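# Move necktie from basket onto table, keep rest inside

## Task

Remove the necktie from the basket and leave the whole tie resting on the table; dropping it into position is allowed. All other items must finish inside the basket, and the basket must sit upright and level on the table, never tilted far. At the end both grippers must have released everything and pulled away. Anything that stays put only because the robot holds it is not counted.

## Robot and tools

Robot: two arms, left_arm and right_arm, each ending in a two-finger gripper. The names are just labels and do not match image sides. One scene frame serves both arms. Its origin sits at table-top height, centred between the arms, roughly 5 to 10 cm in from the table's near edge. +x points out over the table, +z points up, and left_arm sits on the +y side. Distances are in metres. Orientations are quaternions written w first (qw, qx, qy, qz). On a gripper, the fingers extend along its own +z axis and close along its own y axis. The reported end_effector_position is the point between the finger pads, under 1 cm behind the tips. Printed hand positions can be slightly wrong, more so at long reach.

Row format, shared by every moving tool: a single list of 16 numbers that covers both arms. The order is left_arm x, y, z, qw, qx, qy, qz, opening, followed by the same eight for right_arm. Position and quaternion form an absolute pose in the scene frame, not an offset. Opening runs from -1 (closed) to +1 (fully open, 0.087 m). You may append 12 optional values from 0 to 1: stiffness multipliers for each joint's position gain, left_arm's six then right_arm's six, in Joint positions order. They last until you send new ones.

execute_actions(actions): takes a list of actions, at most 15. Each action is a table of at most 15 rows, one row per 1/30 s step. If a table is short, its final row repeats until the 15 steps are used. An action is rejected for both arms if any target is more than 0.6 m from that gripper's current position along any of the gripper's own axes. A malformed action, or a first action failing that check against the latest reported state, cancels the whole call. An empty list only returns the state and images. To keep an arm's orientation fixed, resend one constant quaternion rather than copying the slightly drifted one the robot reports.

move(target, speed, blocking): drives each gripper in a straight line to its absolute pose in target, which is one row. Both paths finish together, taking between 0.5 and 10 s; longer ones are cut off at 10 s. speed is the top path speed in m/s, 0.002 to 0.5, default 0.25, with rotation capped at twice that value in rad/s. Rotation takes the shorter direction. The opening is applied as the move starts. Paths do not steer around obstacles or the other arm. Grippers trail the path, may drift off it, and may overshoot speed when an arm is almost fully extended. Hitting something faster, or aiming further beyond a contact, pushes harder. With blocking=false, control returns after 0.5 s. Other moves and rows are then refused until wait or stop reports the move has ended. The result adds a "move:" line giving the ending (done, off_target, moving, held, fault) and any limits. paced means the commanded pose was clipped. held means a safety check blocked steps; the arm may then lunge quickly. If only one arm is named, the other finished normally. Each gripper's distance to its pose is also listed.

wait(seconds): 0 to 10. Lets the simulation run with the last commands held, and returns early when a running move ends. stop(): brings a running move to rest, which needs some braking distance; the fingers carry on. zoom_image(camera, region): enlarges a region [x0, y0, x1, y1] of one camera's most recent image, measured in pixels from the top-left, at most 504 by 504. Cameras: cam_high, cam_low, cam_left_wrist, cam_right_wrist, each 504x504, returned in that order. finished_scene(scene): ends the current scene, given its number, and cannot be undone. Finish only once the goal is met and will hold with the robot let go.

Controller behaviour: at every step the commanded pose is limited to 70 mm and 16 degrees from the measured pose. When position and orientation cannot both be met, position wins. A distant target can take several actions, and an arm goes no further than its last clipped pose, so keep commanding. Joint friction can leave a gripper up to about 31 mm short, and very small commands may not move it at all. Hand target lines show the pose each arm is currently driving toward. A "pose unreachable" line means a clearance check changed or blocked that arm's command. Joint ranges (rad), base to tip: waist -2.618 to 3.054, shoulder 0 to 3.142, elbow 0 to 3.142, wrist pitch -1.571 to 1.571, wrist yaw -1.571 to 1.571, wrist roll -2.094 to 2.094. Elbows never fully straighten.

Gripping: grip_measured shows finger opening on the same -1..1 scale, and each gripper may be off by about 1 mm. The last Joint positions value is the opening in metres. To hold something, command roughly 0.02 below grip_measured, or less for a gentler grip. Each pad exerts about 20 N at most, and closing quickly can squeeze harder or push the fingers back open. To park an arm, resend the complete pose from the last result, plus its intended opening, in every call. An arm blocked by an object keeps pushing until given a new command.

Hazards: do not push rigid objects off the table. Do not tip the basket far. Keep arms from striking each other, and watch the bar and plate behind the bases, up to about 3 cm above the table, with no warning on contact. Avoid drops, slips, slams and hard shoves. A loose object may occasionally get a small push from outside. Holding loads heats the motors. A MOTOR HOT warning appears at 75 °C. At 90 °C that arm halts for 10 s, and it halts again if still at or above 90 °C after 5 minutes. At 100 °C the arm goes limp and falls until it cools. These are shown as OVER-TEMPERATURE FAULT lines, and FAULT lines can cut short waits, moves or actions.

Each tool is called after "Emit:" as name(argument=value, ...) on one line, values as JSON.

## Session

Emit:
execute_actions(actions=[])

Scene clock: 0.00 s.
left_arm: end_effector_position=(+0.3925, +0.2794, +0.3789) grip_measured=+0.994 end_effector_quat_wxyz=(+0.710, +0.003, +0.703, -0.025) | right_arm: end_effector_position=(+0.3965, -0.3131, +0.3642) grip_measured=+1.000 end_effector_quat_wxyz=(+0.694, +0.011, +0.720, +0.005)
Joint positions: left_arm=[ 0.01   1.051  1.058  0.017  0.012 -0.008  0.087] | right_arm=[-0.008  1.064  1.046 -0.011 -0.002  0.008  0.087]
Joint velocities: left_arm=[-0.017  0.017 -0.002 -0.022  0.022 -0.051  0.   ] | right_arm=[0.002 0.012 0.002 0.037 0.007 0.022 0.   ]
Hand target (left_arm): +0.392, +0.279, +0.379; +0.710, +0.003, +0.703, -0.025
Hand target (right_arm): +0.396, -0.313, +0.364; +0.694, +0.011, +0.720, +0.005
Joint stiffness scale: left_arm=[1. 1. 1. 1. 1. 1.] | right_arm=[1. 1. 1. 1. 1. 1.]

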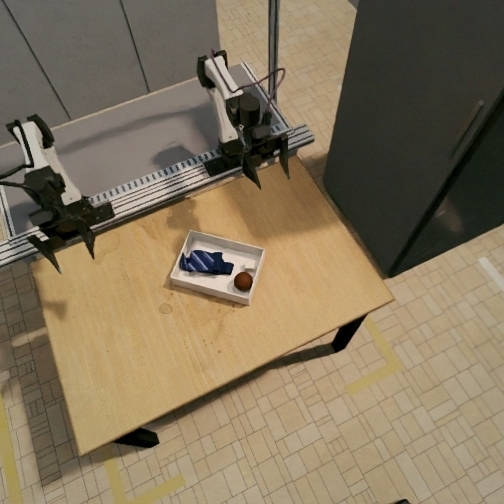

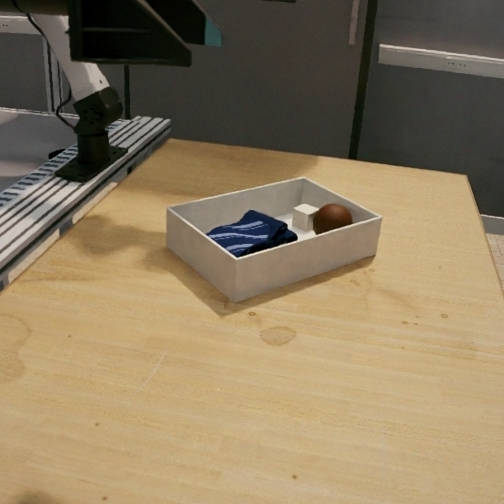

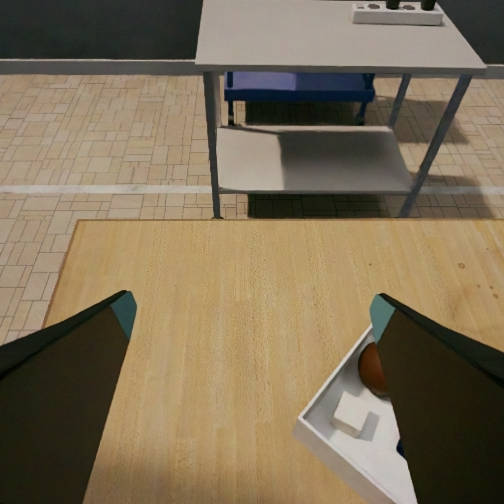

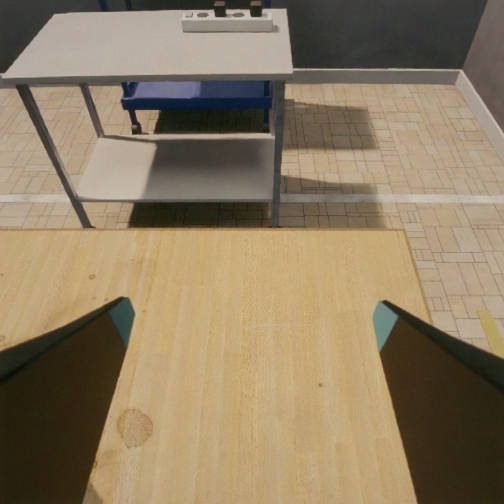

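Emit:
move(target=[0.42,0.03,0.13,0.1,0,0.995,0,0.9,0.3965,-0.3131,0.3642,0.694,0.011,0.72,0.005,1], speed=0.25)

Scene clock: 9.10 s.
left_arm: end_effector_position=(+0.4288, +0.0341, +0.1217) grip_measured=+0.900 end_effector_quat_wxyz=(+0.120, -0.013, +0.993, -0.014) | right_arm: end_effector_position=(+0.3965, -0.3131, +0.3642) grip_measured=+1.000 end_effector_quat_wxyz=(+0.694, +0.011, +0.720, +0.005)
Joint positions: left_arm=[-0.502  2.578  2.766 -1.537 -0.126 -0.549  0.083] | right_arm=[-0.008  1.064  1.046 -0.011 -0.002  0.008  0.087]
Joint velocities: left_arm=[ 0.007 -0.007 -0.002 -0.066  0.007  0.037 -0.   ] | right_arm=[ 0.002 -0.002  0.007 -0.037  0.007  0.066  0.   ]
Hand target (left_arm): +0.424, +0.028, +0.123; +0.116, -0.010, +0.993, -0.020
Hand target (right_arm): +0.396, -0.313, +0.364; +0.694, +0.011, +0.720, +0.005
Off the commanded pose (left_arm): 0.013 m, 3 deg.
Off the commanded pose (right_arm): 0.000 m, 0 deg.
Joint stiffness scale: left_arm=[1. 1. 1. 1. 1. 1.] | right_arm=[1. 1. 1. 1. 1. 1.]
joint sent to its limit (left arm) — the command would take joint 4 (wrist pitch) past its lower limit, so that joint was sent only as far as its limit.
move: off_target (left_arm)

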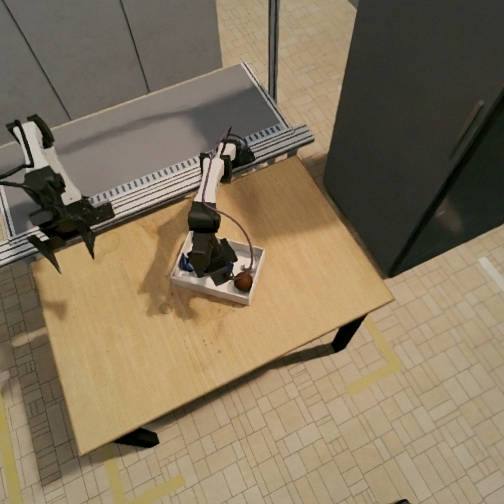

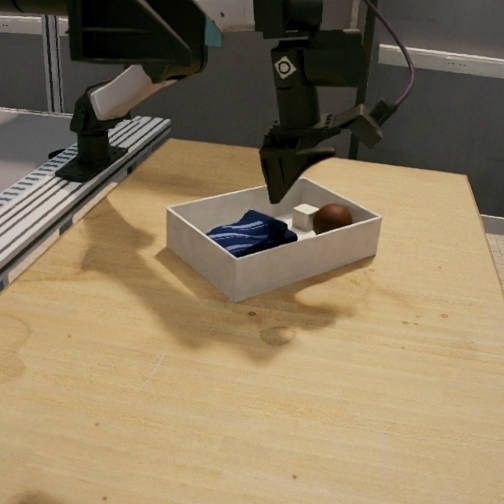

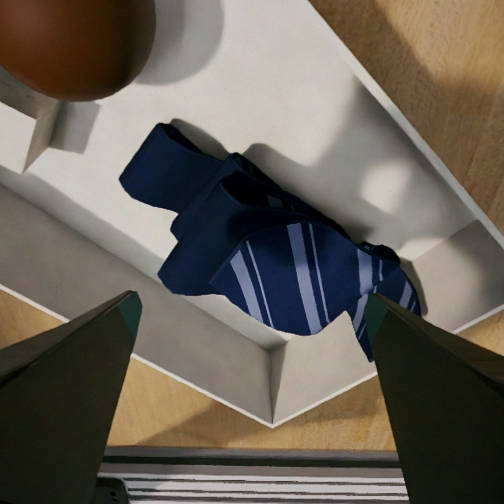

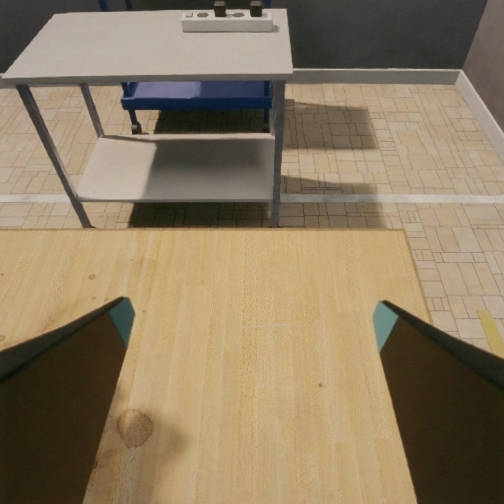

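Emit:
move(target=[0.415,0.012,0.085,0,-0.462,0.887,0,1,0.3965,-0.3131,0.3642,0.694,0.011,0.72,0.005,1], speed=0.08)

Scene clock: 36.53 s.
left_arm: end_effector_position=(+0.4219, +0.0071, +0.0916) grip_measured=+0.994 end_effector_quat_wxyz=(+0.026, -0.458, +0.888, -0.029) | right_arm: end_effector_position=(+0.3965, -0.3131, +0.3642) grip_measured=+1.000 end_effector_quat_wxyz=(+0.694, +0.011, +0.720, +0.005)
Joint positions: left_arm=[-0.483  2.578  2.627 -1.54  -0.038 -1.47   0.087] | right_arm=[-0.008  1.064  1.046 -0.011 -0.002  0.008  0.087]
Joint velocities: left_arm=[ 0.002 -0.007  0.002  0.022 -0.007 -0.022  0.   ] | right_arm=[-0.012  0.007 -0.002 -0.037  0.081 -0.051  0.   ]
Hand target (left_arm): +0.416, +0.012, +0.085; +0.010, -0.465, +0.885, -0.015
Hand target (right_arm): +0.396, -0.313, +0.364; +0.694, +0.011, +0.720, +0.005
Off the commanded pose (left_arm): 0.011 m, 5 deg.
Off the commanded pose (right_arm): 0.000 m, 0 deg.
Joint stiffness scale: left_arm=[1. 1. 1. 1. 1. 1.] | right_arm=[1. 1. 1. 1. 1. 1.]
joint sent to its limit (left arm) — the command would take joint 4 (wrist pitch) past its lower limit, so that joint was sent only as far as its limit.
move: off_target (left_arm)

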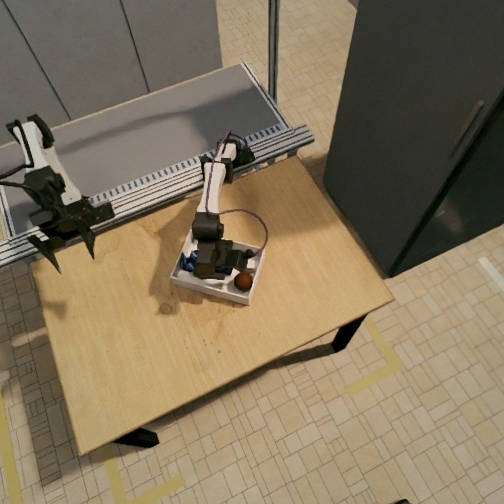

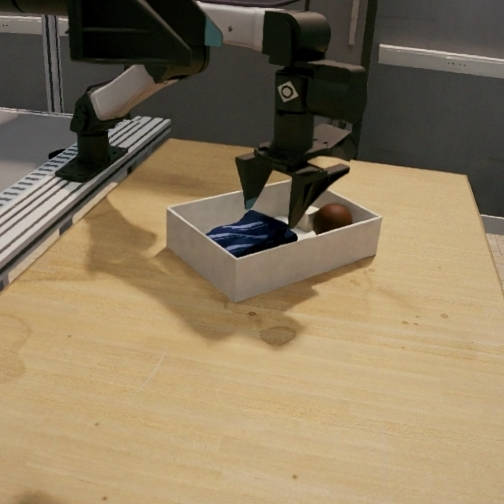

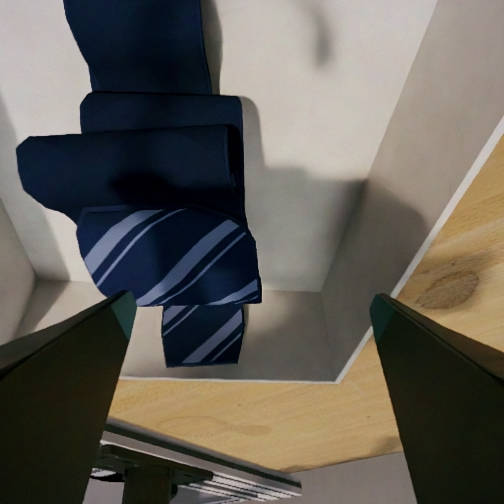

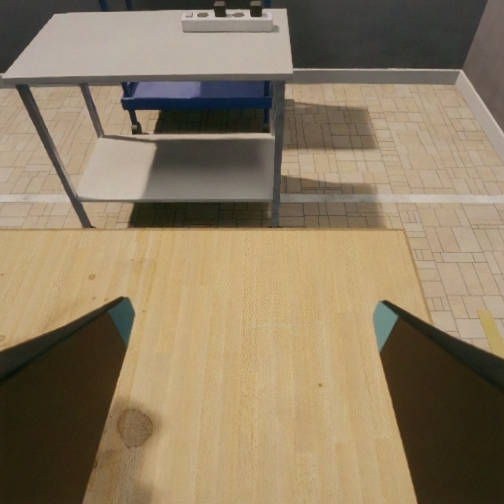

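Emit:
move(target=[0.378,0.022,0.07,0,-0.462,0.887,0,1,0.3965,-0.3131,0.3642,0.694,0.011,0.72,0.005,1], speed=0.06)

Scene clock: 50.03 s.
left_arm: end_effector_position=(+0.3846, +0.0275, +0.0686) grip_measured=+0.994 end_effector_quat_wxyz=(+0.003, -0.466, +0.885, +0.006) | right_arm: end_effector_position=(+0.3965, -0.3131, +0.3642) grip_measured=+1.000 end_effector_quat_wxyz=(+0.694, +0.011, +0.720, +0.005)
Joint positions: left_arm=[-0.483  2.377  2.168 -1.366 -0.037 -1.49   0.087] | right_arm=[-0.008  1.064  1.046 -0.011 -0.002  0.008  0.087]
Joint velocities: left_arm=[-0.017 -0.007 -0.012 -0.007 -0.066  0.022 -0.   ] | right_arm=[-0.017  0.007 -0.002 -0.007  0.037 -0.022  0.   ]
Hand target (left_arm): +0.378, +0.021, +0.070; -0.000, -0.462, +0.887, +0.001
Hand target (right_arm): +0.396, -0.313, +0.364; +0.694, +0.011, +0.720, +0.005
Off the commanded pose (left_arm): 0.009 m, 1 deg.
Off the commanded pose (right_arm): 0.000 m, 0 deg.
Joint stiffness scale: left_arm=[1. 1. 1. 1. 1. 1.] | right_arm=[1. 1. 1. 1. 1. 1.]
move: done

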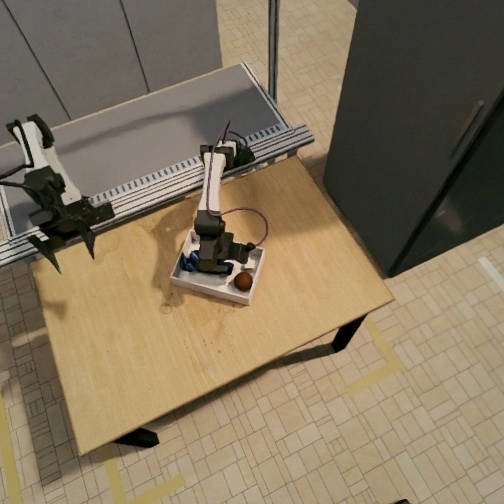

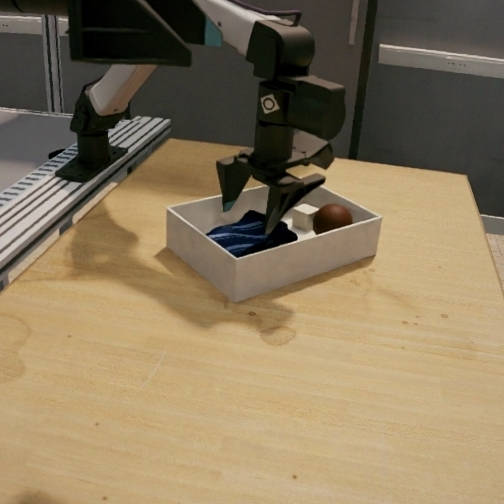

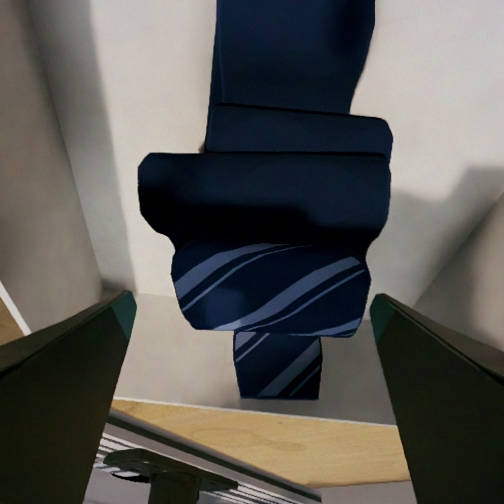

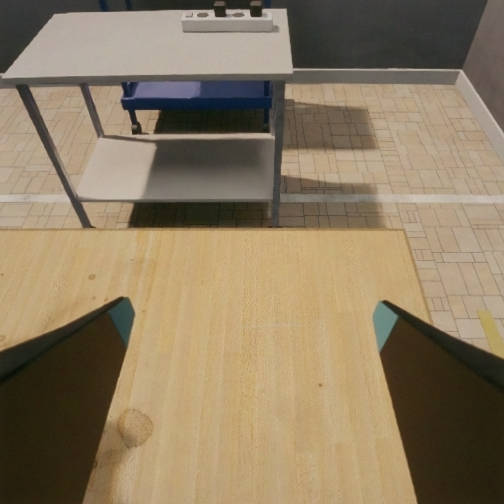

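Emit:
move(target=[0.383,0.016,0.02,0,-0.462,0.887,0,1,0.3965,-0.3131,0.3642,0.694,0.011,0.72,0.005,1], speed=0.05)

Emit:
execute_actions(actions=[[[0.383,0.016,0.018,0,-0.462,0.887,0,0.6,0.3965,-0.3131,0.3642,0.694,0.011,0.72,0.005,1]],[[0.383,0.016,0.018,0,-0.462,0.887,0,0.2,0.3965,-0.3131,0.3642,0.694,0.011,0.72,0.005,1]],[[0.383,0.016,0.018,0,-0.462,0.887,0,-0.2,0.3965,-0.3131,0.3642,0.694,0.011,0.72,0.005,1]],[[0.383,0.016,0.018,0,-0.462,0.887,0,-0.6,0.3965,-0.3131,0.3642,0.694,0.011,0.72,0.005,1]],[[0.383,0.016,0.018,0,-0.462,0.887,0,-0.9,0.3965,-0.3131,0.3642,0.694,0.011,0.72,0.005,1]]])

Scene clock: 59.70 s.
left_arm: end_effector_position=(+0.3923, +0.0220, +0.0322) grip_measured=+0.994 end_effector_quat_wxyz=(+0.011, -0.466, +0.884, -0.007) | right_arm: end_effector_position=(+0.3965, -0.3131, +0.3642) grip_measured=+1.000 end_effector_quat_wxyz=(+0.694, +0.011, +0.720, +0.005)
Joint positions: left_arm=[-0.483  2.396  2.056 -1.206 -0.037 -1.49   0.087] | right_arm=[-0.008  1.064  1.046 -0.011 -0.002  0.008  0.087]
Joint velocities: left_arm=[ 0.002 -0.002 -0.007  0.051 -0.037  0.037  0.001] | right_arm=[ 0.012 -0.007 -0.002 -0.022 -0.022  0.022  0.   ]
Hand target (left_arm): +0.383, +0.016, +0.020; -0.000, -0.462, +0.887, +0.000
Hand target (right_arm): +0.396, -0.313, +0.364; +0.694, +0.011, +0.720, +0.005
Off the commanded pose (left_arm): 0.016 m, 2 deg.
Off the commanded pose (right_arm): 0.000 m, 0 deg.
Joint stiffness scale: left_arm=[1. 1. 1. 1. 1. 1.] | right_arm=[1. 1. 1. 1. 1. 1.]
move: off_target (left_arm)

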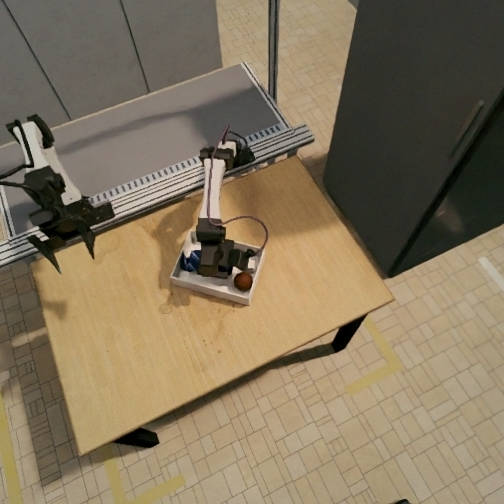

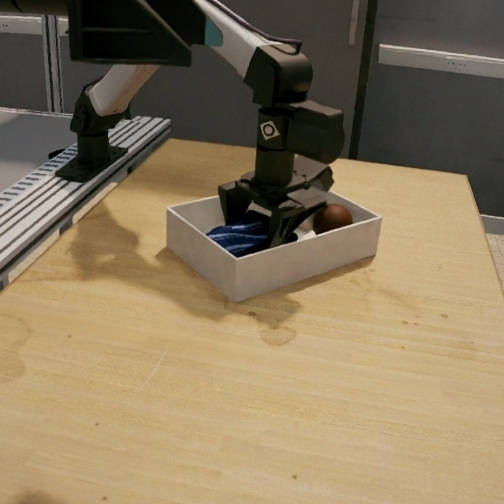

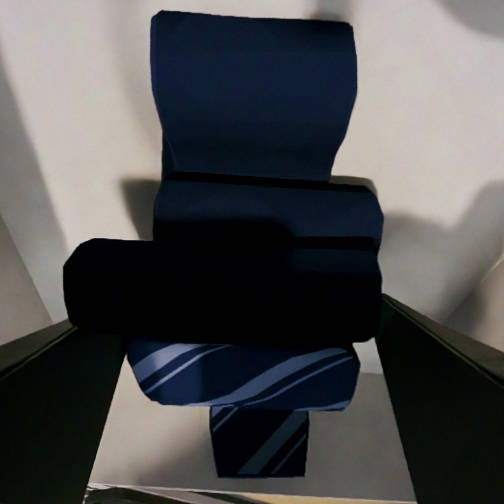

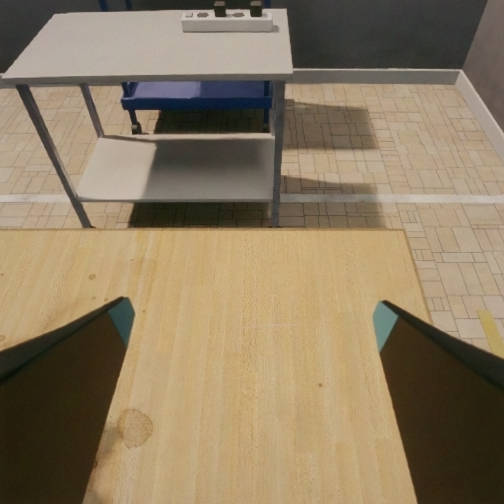

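Scene clock: 62.20 s.
left_arm: end_effector_position=(+0.3941, +0.0204, +0.0323) grip_measured=-0.372 end_effector_quat_wxyz=(+0.012, -0.467, +0.884, -0.011) | right_arm: end_effector_position=(+0.3965, -0.3131, +0.3642) grip_measured=+1.000 end_effector_quat_wxyz=(+0.694, +0.011, +0.720, +0.005)
Joint positions: left_arm=[-0.483  2.396  2.056 -1.197 -0.034 -1.491  0.027] | right_arm=[-0.008  1.064  1.046 -0.011 -0.002  0.008  0.087]
Joint velocities: left_arm=[-0.007 -0.027  0.002 -0.066  0.051  0.022  0.   ] | right_arm=[-0.002  0.002  0.002  0.081  0.022  0.022  0.   ]
Hand target (left_arm): +0.383, +0.016, +0.018; -0.000, -0.462, +0.887, +0.000
Hand target (right_arm): +0.396, -0.313, +0.364; +0.694, +0.011, +0.720, +0.005
Off the commanded pose (left_arm): 0.019 m, 2 deg.
Off the commanded pose (right_arm): 0.000 m, 0 deg.
Joint stiffness scale: left_arm=[1. 1. 1. 1. 1. 1.] | right_arm=[1. 1. 1. 1. 1. 1.]

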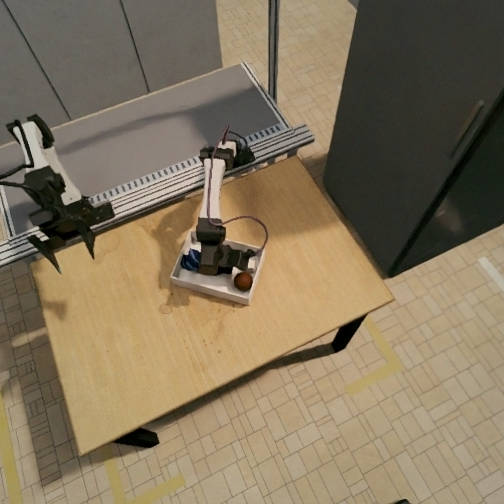

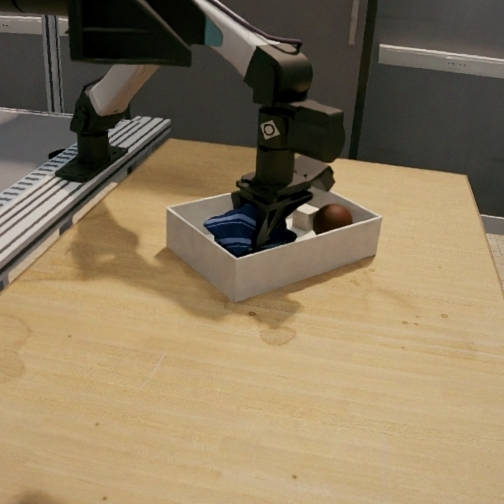

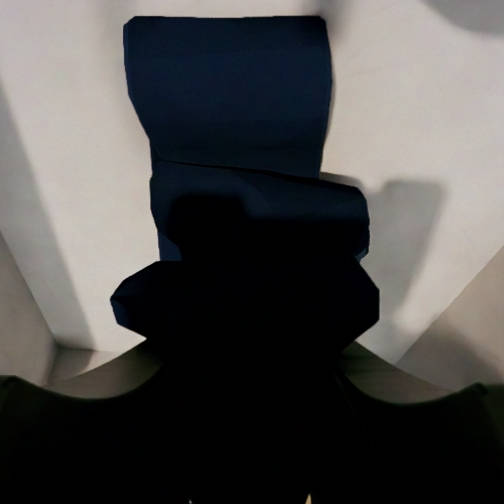

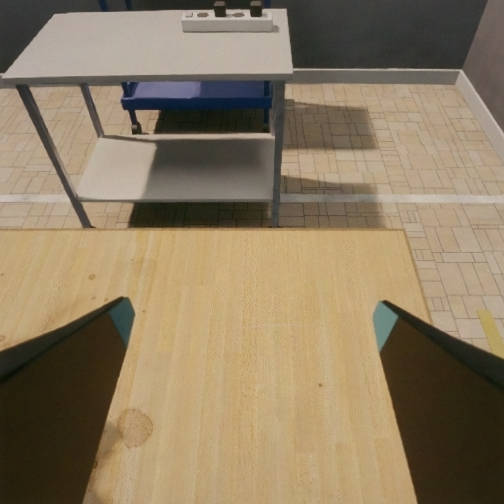

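Emit:
move(target=[0.39,0.03,0.2,0.13,-0.2,0.97,0,-0.6,0.3965,-0.3131,0.3642,0.694,0.011,0.72,0.005,1], speed=0.1)

Scene clock: 68.97 s.
left_arm: end_effector_position=(+0.3917, +0.0335, +0.1865) grip_measured=-0.578 end_effector_quat_wxyz=(+0.149, -0.207, +0.967, -0.026) | right_arm: end_effector_position=(+0.3965, -0.3131, +0.3642) grip_measured=+1.000 end_effector_quat_wxyz=(+0.694, +0.011, +0.720, +0.005)
Joint positions: left_arm=[-0.549  2.301  2.519 -1.54  -0.201 -0.98   0.018] | right_arm=[-0.008  1.064  1.046 -0.011 -0.002  0.008  0.087]
Joint velocities: left_arm=[-0.007 -0.002  0.012 -0.051  0.022 -0.022 -0.001] | right_arm=[-0.012 -0.017 -0.002 -0.022 -0.022  0.007  0.   ]
Hand target (left_arm): +0.388, +0.030, +0.200; +0.160, -0.198, +0.966, -0.034
Hand target (right_arm): +0.396, -0.313, +0.364; +0.694, +0.011, +0.720, +0.005
Off the commanded pose (left_arm): 0.014 m, 4 deg.
Off the commanded pose (right_arm): 0.000 m, 0 deg.
Joint stiffness scale: left_arm=[1. 1. 1. 1. 1. 1.] | right_arm=[1. 1. 1. 1. 1. 1.]
joint sent to its limit (left arm) — the command would take joint 4 (wrist pitch) past its lower limit, so that joint was sent only as far as its limit.
move: off_target (left_arm)

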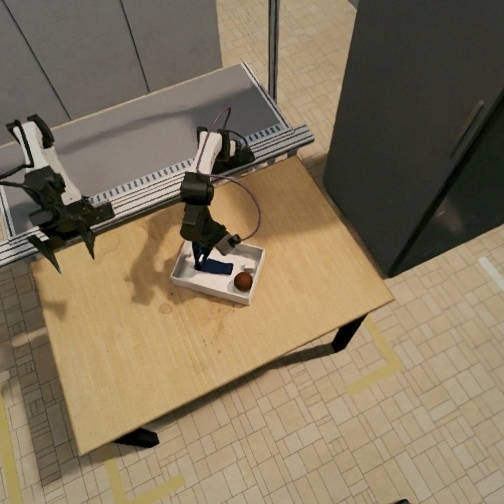

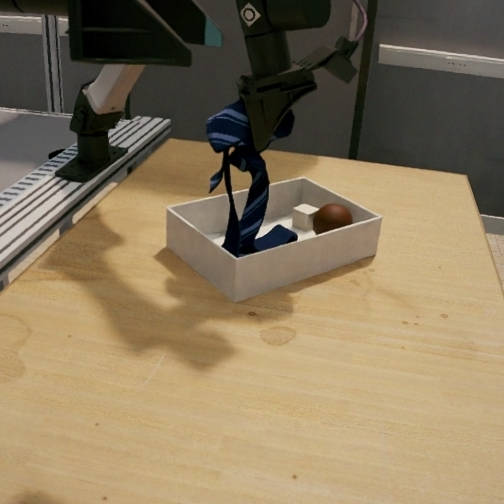

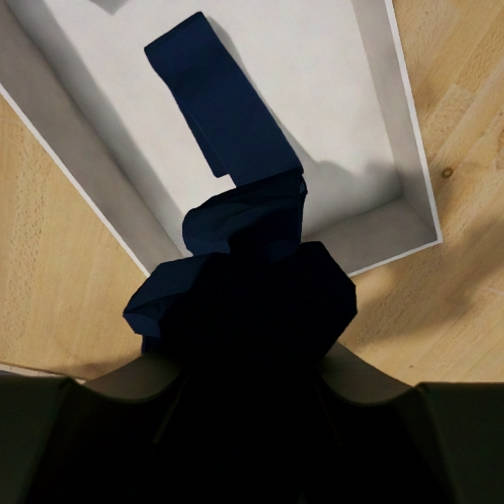

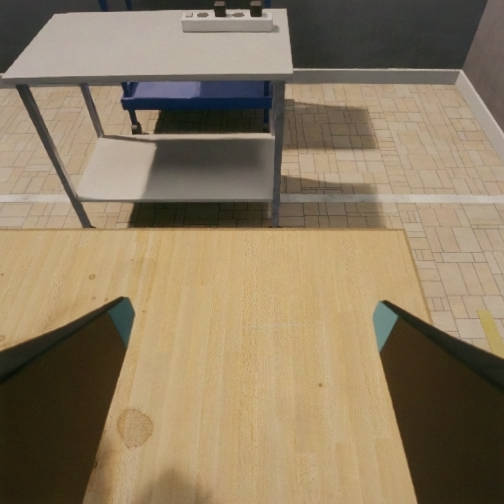

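It compressed to -0.58; tighten to -0.7 and lift further.

Emit:
move(target=[0.37,0.10,0.45,0.5,0,0.866,0,-0.7,0.3965,-0.3131,0.3642,0.694,0.011,0.72,0.005,1], speed=0.12)

Scene clock: 76.40 s.
left_arm: end_effector_position=(+0.3706, +0.1019, +0.4341) grip_measured=-0.578 end_effector_quat_wxyz=(+0.507, +0.012, +0.862, -0.002) | right_arm: end_effector_position=(+0.3965, -0.3131, +0.3642) grip_measured=+1.000 end_effector_quat_wxyz=(+0.694, +0.011, +0.720, +0.005)
Joint positions: left_arm=[-0.668  1.977  2.848 -1.483 -0.604 -0.345  0.018] | right_arm=[-0.008  1.064  1.046 -0.011 -0.002  0.008  0.087]
Joint velocities: left_arm=[-0.002 -0.002  0.012  0.022 -0.095 -0.022 -0.   ] | right_arm=[-0.007 -0.002 -0.002  0.022 -0.007  0.022  0.   ]
Hand target (left_arm): +0.367, +0.102, +0.451; +0.529, +0.008, +0.848, -0.015
Hand target (right_arm): +0.396, -0.313, +0.364; +0.694, +0.011, +0.720, +0.005
Off the commanded pose (left_arm): 0.016 m, 2 deg.
Off the commanded pose (right_arm): 0.000 m, 0 deg.
Joint stiffness scale: left_arm=[1. 1. 1. 1. 1. 1.] | right_arm=[1. 1. 1. 1. 1. 1.]
elbow stopped short (left arm): the move would have taken joint 3 (elbow) straighter than the controller allows; a more bent joint 3 avoids this.
move: off_target (left_arm)

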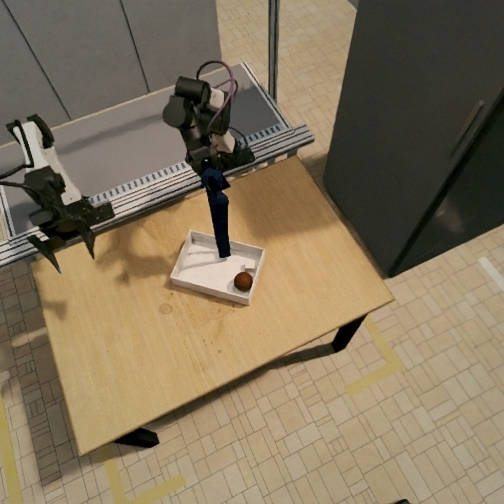

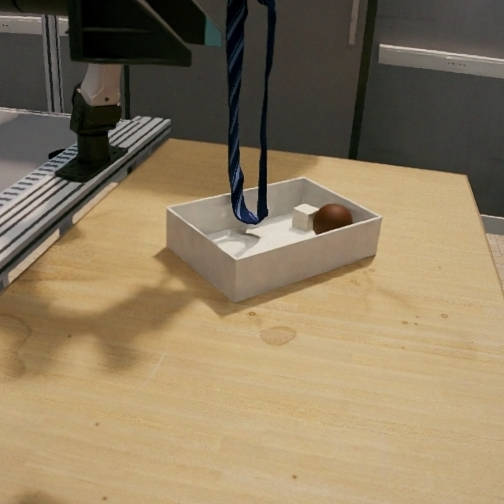

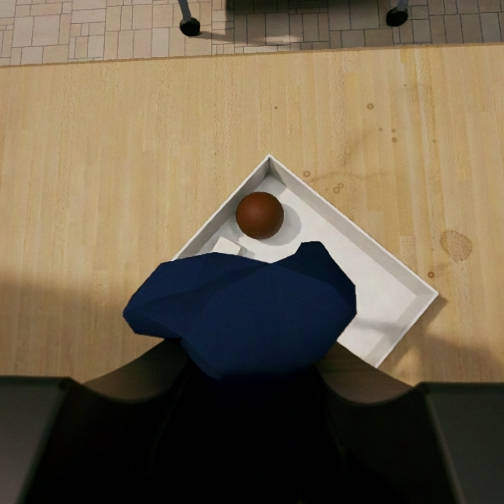

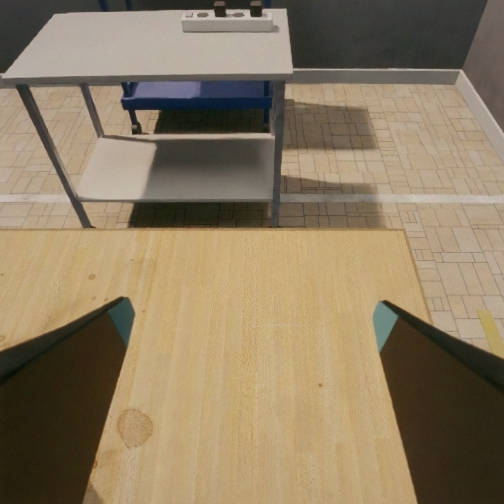

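Emit:
move(target=[0.30,0.35,0.54,0.7,0,0.714,0,-0.7,0.3965,-0.3131,0.3642,0.694,0.011,0.72,0.005,1], speed=0.13)

Scene clock: 84.33 s.
left_arm: end_effector_position=(+0.3005, +0.3526, +0.5402) grip_measured=-0.579 end_effector_quat_wxyz=(+0.695, +0.011, +0.719, +0.008) | right_arm: end_effector_position=(+0.3965, -0.3131, +0.3642) grip_measured=+1.000 end_effector_quat_wxyz=(+0.694, +0.011, +0.720, +0.005)
Joint positions: left_arm=[ 0.486  1.202  1.998 -0.818  0.452  0.058  0.018] | right_arm=[-0.008  1.064  1.046 -0.011 -0.002  0.008  0.087]
Joint velocities: left_arm=[-0.002  0.002  0.022  0.037 -0.051  0.037 -0.001] | right_arm=[-0.002 -0.017  0.002 -0.037 -0.051  0.007  0.   ]
Hand target (left_arm): +0.296, +0.351, +0.543; +0.703, +0.013, +0.711, +0.009
Hand target (right_arm): +0.396, -0.313, +0.364; +0.694, +0.011, +0.720, +0.005
Off the commanded pose (left_arm): 0.003 m, 2 deg.
Off the commanded pose (right_arm): 0.000 m, 0 deg.
Joint stiffness scale: left_arm=[1. 1. 1. 1. 1. 1.] | right_arm=[1. 1. 1. 1. 1. 1.]
move: done

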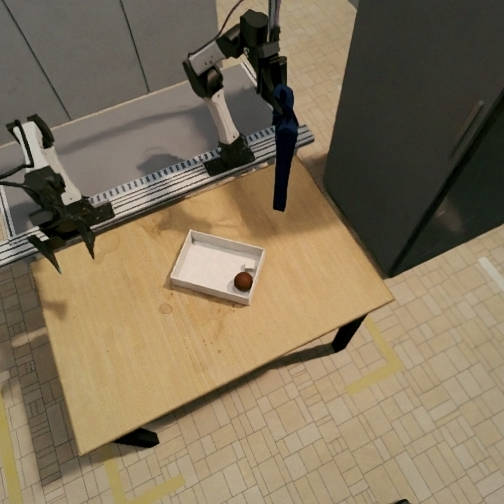

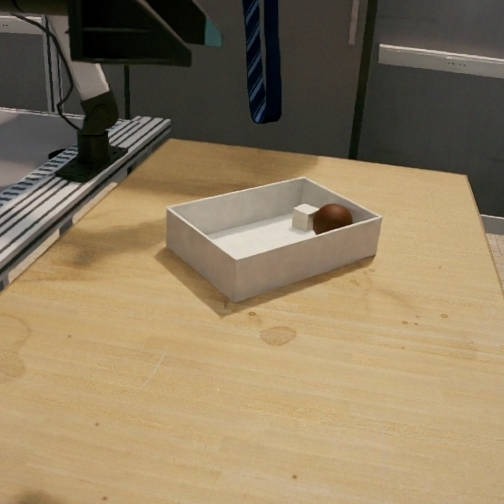

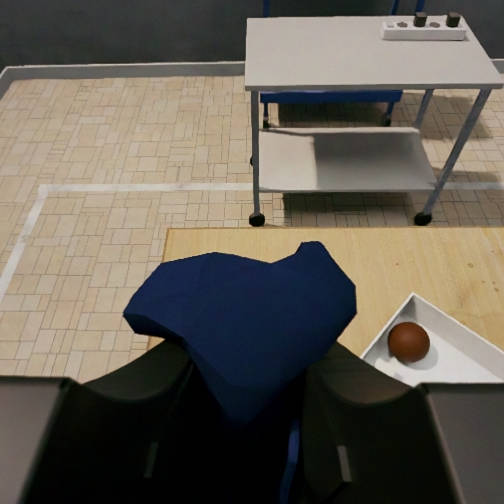

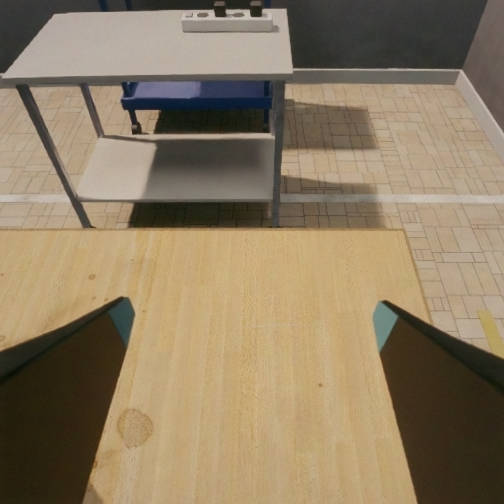

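Emit:
move(target=[0.27,0.33,0.42,0.62,0,0.785,0,-0.7,0.3965,-0.3131,0.3642,0.694,0.011,0.72,0.005,1], speed=0.12)

Emit:
move(target=[0.54,0.33,0.075,0.34,0,0.94,0,-0.7,0.3965,-0.3131,0.3642,0.694,0.011,0.72,0.005,1], speed=0.13)

Scene clock: 91.20 s.
left_arm: end_effector_position=(+0.2738, +0.3318, +0.4210) grip_measured=-0.579 end_effector_quat_wxyz=(+0.615, -0.007, +0.789, -0.006) | right_arm: end_effector_position=(+0.3965, -0.3131, +0.3642) grip_measured=+1.000 end_effector_quat_wxyz=(+0.694, +0.011, +0.720, +0.005)
Joint positions: left_arm=[ 0.387  0.938  1.508 -0.815  0.335  0.085  0.018] | right_arm=[-0.008  1.064  1.046 -0.011 -0.002  0.008  0.087]
Joint velocities: left_arm=[-0.007  0.007  0.002  0.007 -0.022  0.051 -0.001] | right_arm=[-0.002 -0.007  0.007  0.051 -0.007  0.007  0.   ]
Hand target (left_arm): +0.272, +0.330, +0.420; +0.620, -0.002, +0.785, -0.001
Hand target (right_arm): +0.396, -0.313, +0.364; +0.694, +0.011, +0.720, +0.005
Off the commanded pose (left_arm): 0.004 m, 1 deg.
Off the commanded pose (right_arm): 0.000 m, 0 deg.
Joint stiffness scale: left_arm=[1. 1. 1. 1. 1. 1.] | right_arm=[1. 1. 1. 1. 1. 1.]
move: done

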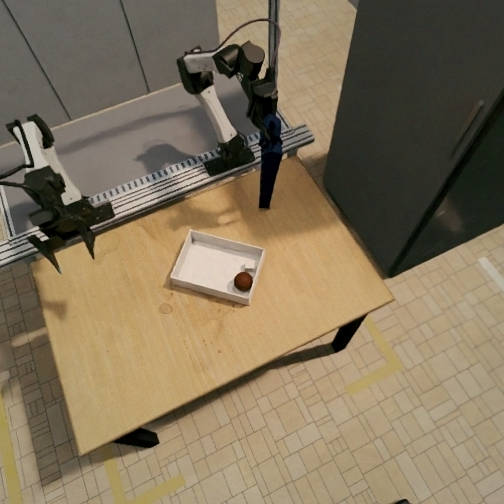

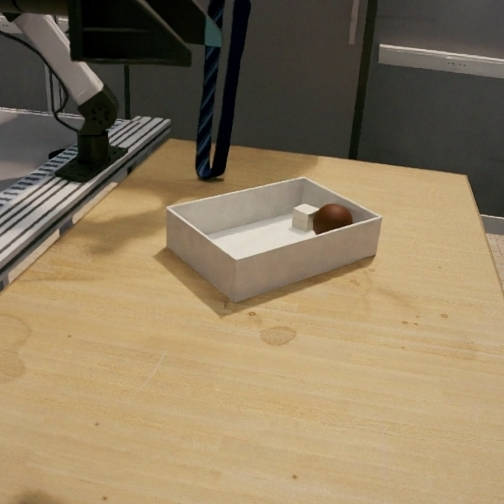

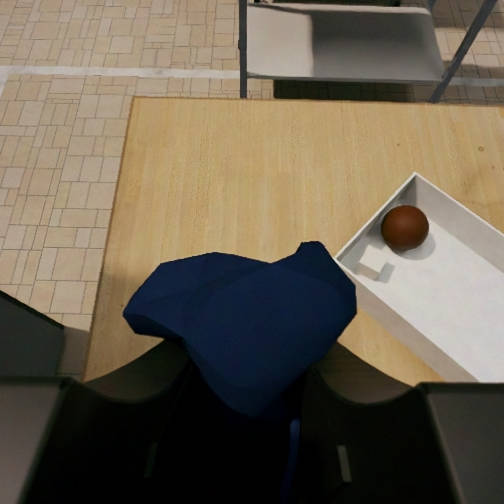

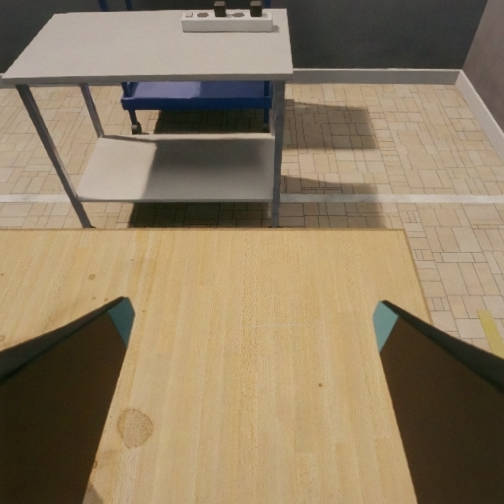

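Scene clock: 95.07 s.
left_arm: end_effector_position=(+0.5403, +0.3375, +0.0683) grip_measured=-0.580 end_effector_quat_wxyz=(+0.340, -0.007, +0.940, -0.003) | right_arm: end_effector_position=(+0.3965, -0.3131, +0.3642) grip_measured=+1.000 end_effector_quat_wxyz=(+0.694, +0.011, +0.720, +0.005)
Joint positions: left_arm=[ 0.145  2.14   1.669 -0.393  0.055  0.081  0.018] | right_arm=[-0.008  1.064  1.046 -0.011 -0.002  0.008  0.087]
Joint velocities: left_arm=[ 0.007 -0.002  0.002 -0.007 -0.007 -0.051  0.001] | right_arm=[-0.012 -0.017 -0.007 -0.051 -0.037  0.051  0.   ]
Hand target (left_arm): +0.544, +0.332, +0.072; +0.341, -0.005, +0.940, -0.003
Hand target (right_arm): +0.396, -0.313, +0.364; +0.694, +0.011, +0.720, +0.005
Off the commanded pose (left_arm): 0.010 m, 1 deg.
Off the commanded pose (right_arm): 0.000 m, 0 deg.
Joint stiffness scale: left_arm=[1. 1. 1. 1. 1. 1.] | right_arm=[1. 1. 1. 1. 1. 1.]
move: done

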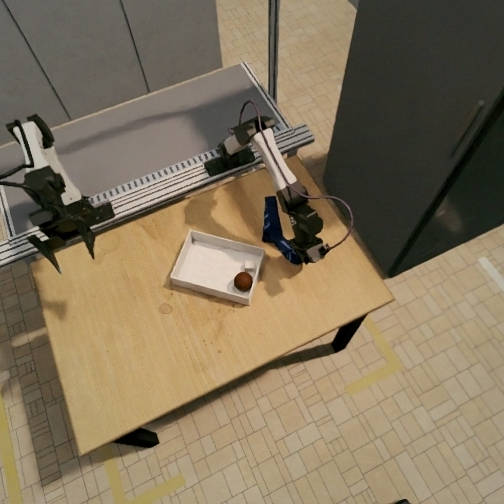

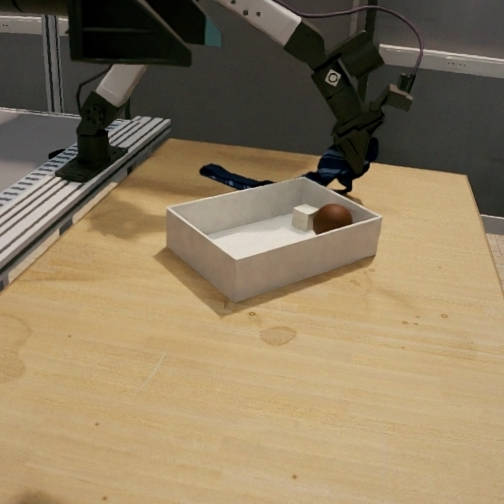

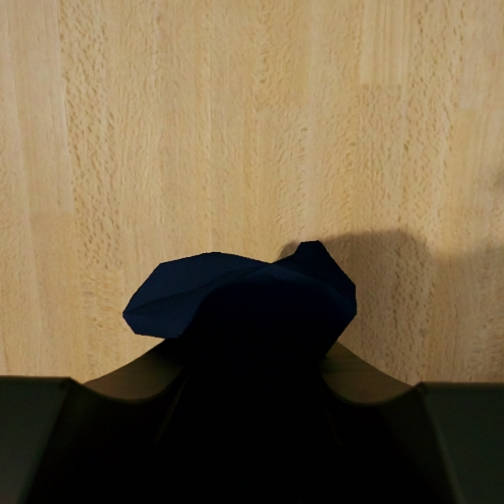

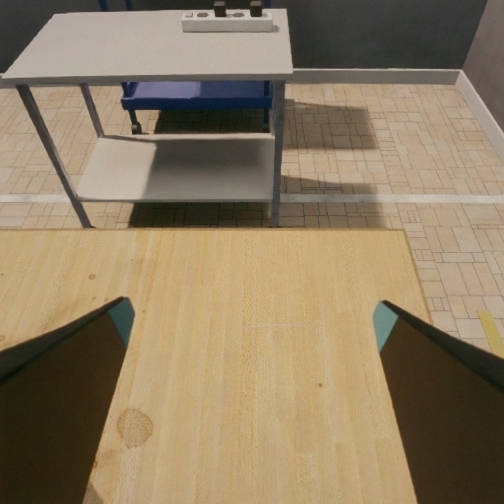

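Emit:
execute_actions(actions=[[[0.54,0.33,0.06,0.34,0,0.94,0,-0.3,0.3965,-0.3131,0.3642,0.694,0.011,0.72,0.005,1]],[[0.54,0.33,0.06,0.34,0,0.94,0,0.4,0.3965,-0.3131,0.3642,0.694,0.011,0.72,0.005,1]],[[0.54,0.33,0.06,0.34,0,0.94,0,1,0.3965,-0.3131,0.3642,0.694,0.011,0.72,0.005,1]]])

Emit:
move(target=[0.45,0.32,0.3,0.5,0,0.866,0,1,0.3965,-0.3131,0.3642,0.694,0.011,0.72,0.005,1], speed=0.2)

Scene clock: 102.23 s.
left_arm: end_effector_position=(+0.5456, +0.3358, +0.0713) grip_measured=+0.994 end_effector_quat_wxyz=(+0.351, -0.005, +0.936, -0.000) | right_arm: end_effector_position=(+0.3965, -0.3131, +0.3642) grip_measured=+1.000 end_effector_quat_wxyz=(+0.694, +0.011, +0.720, +0.005)
Joint positions: left_arm=[ 0.139  2.14   1.669 -0.37   0.049  0.081  0.087] | right_arm=[-0.008  1.064  1.046 -0.011 -0.002  0.008  0.087]
Joint velocities: left_arm=[ 0.017 -0.002 -0.017  0.022  0.007  0.066 -0.001] | right_arm=[-0.002 -0.007 -0.007 -0.022 -0.051  0.037  0.   ]
Hand target (left_arm): +0.540, +0.330, +0.060; +0.340, -0.000, +0.940, -0.000
Hand target (right_arm): +0.396, -0.313, +0.364; +0.694, +0.011, +0.720, +0.005
Off the commanded pose (left_arm): 0.014 m, 1 deg.
Off the commanded pose (right_arm): 0.000 m, 0 deg.
Joint stiffness scale: left_arm=[1. 1. 1. 1. 1. 1.] | right_arm=[1. 1. 1. 1. 1. 1.]

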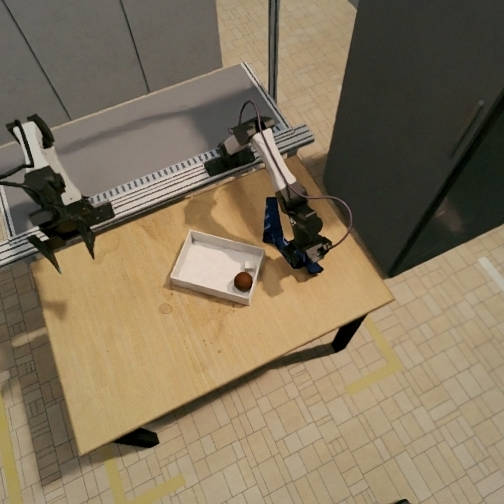

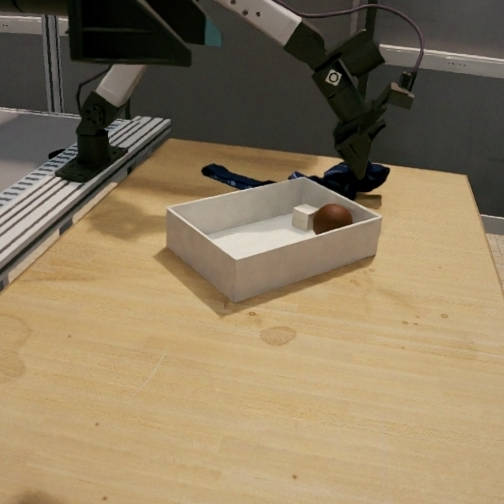

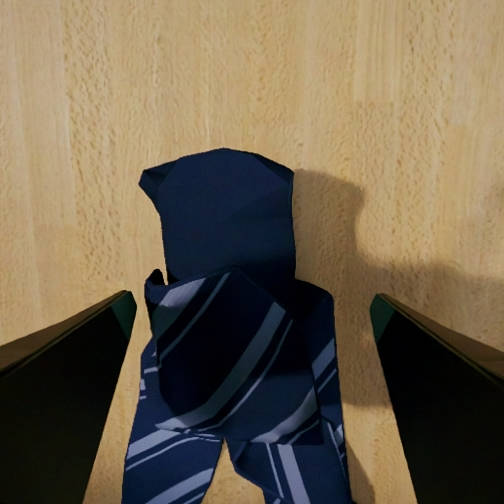

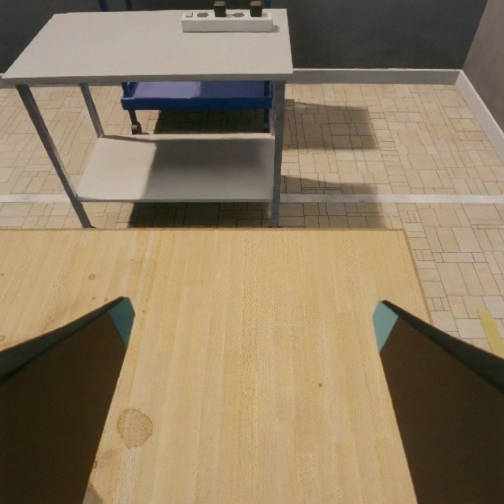

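Scene clock: 104.03 s.
left_arm: end_effector_position=(+0.4494, +0.3255, +0.2888) grip_measured=+0.994 end_effector_quat_wxyz=(+0.492, -0.002, +0.871, +0.007) | right_arm: end_effector_position=(+0.3965, -0.3131, +0.3642) grip_measured=+1.000 end_effector_quat_wxyz=(+0.694, +0.011, +0.720, +0.005)
Joint positions: left_arm=[ 0.132  1.514  1.535 -0.55   0.058  0.069  0.087] | right_arm=[-0.008  1.064  1.046 -0.011 -0.002  0.008  0.087]
Joint velocities: left_arm=[-0.002  0.022 -0.007 -0.007 -0.066  0.022 -0.001] | right_arm=[-0.012  0.002 -0.002 -0.051 -0.051 -0.007  0.   ]
Hand target (left_arm): +0.448, +0.319, +0.302; +0.500, +0.002, +0.866, -0.001
Hand target (right_arm): +0.396, -0.313, +0.364; +0.694, +0.011, +0.720, +0.005
Off the commanded pose (left_arm): 0.012 m, 1 deg.
Off the commanded pose (right_arm): 0.000 m, 0 deg.
Joint stiffness scale: left_arm=[1. 1. 1. 1. 1. 1.] | right_arm=[1. 1. 1. 1. 1. 1.]
move: off_target (left_arm)

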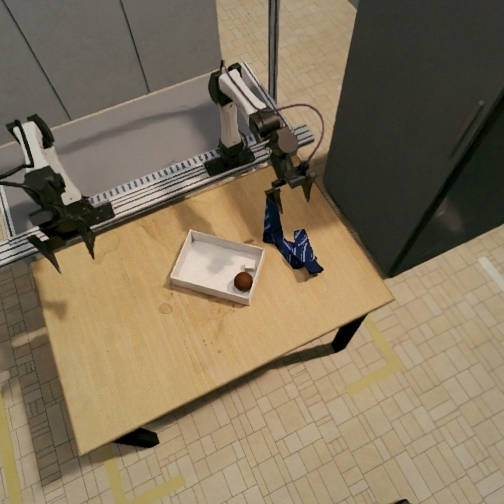

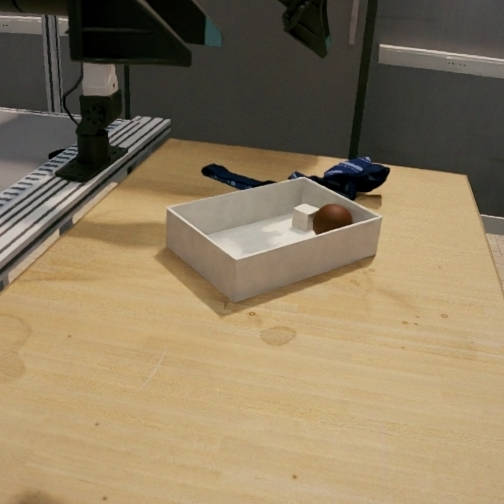

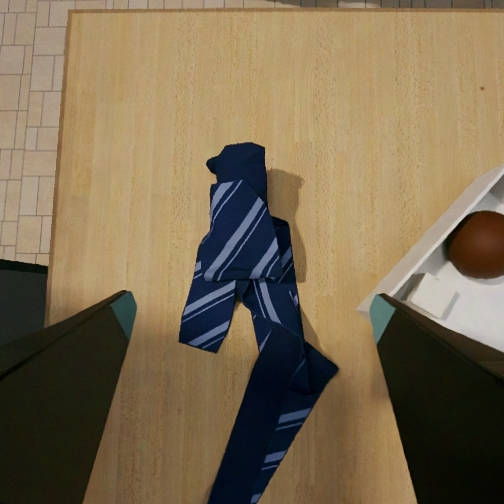

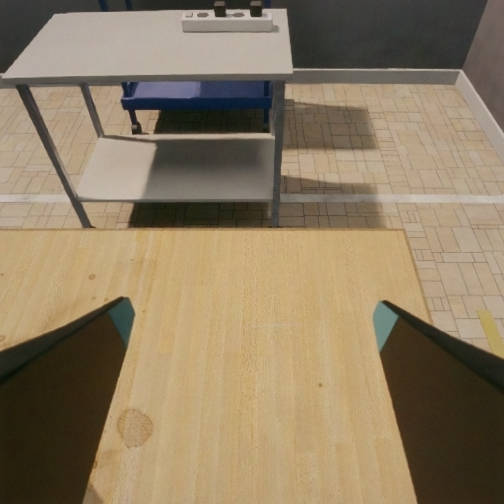

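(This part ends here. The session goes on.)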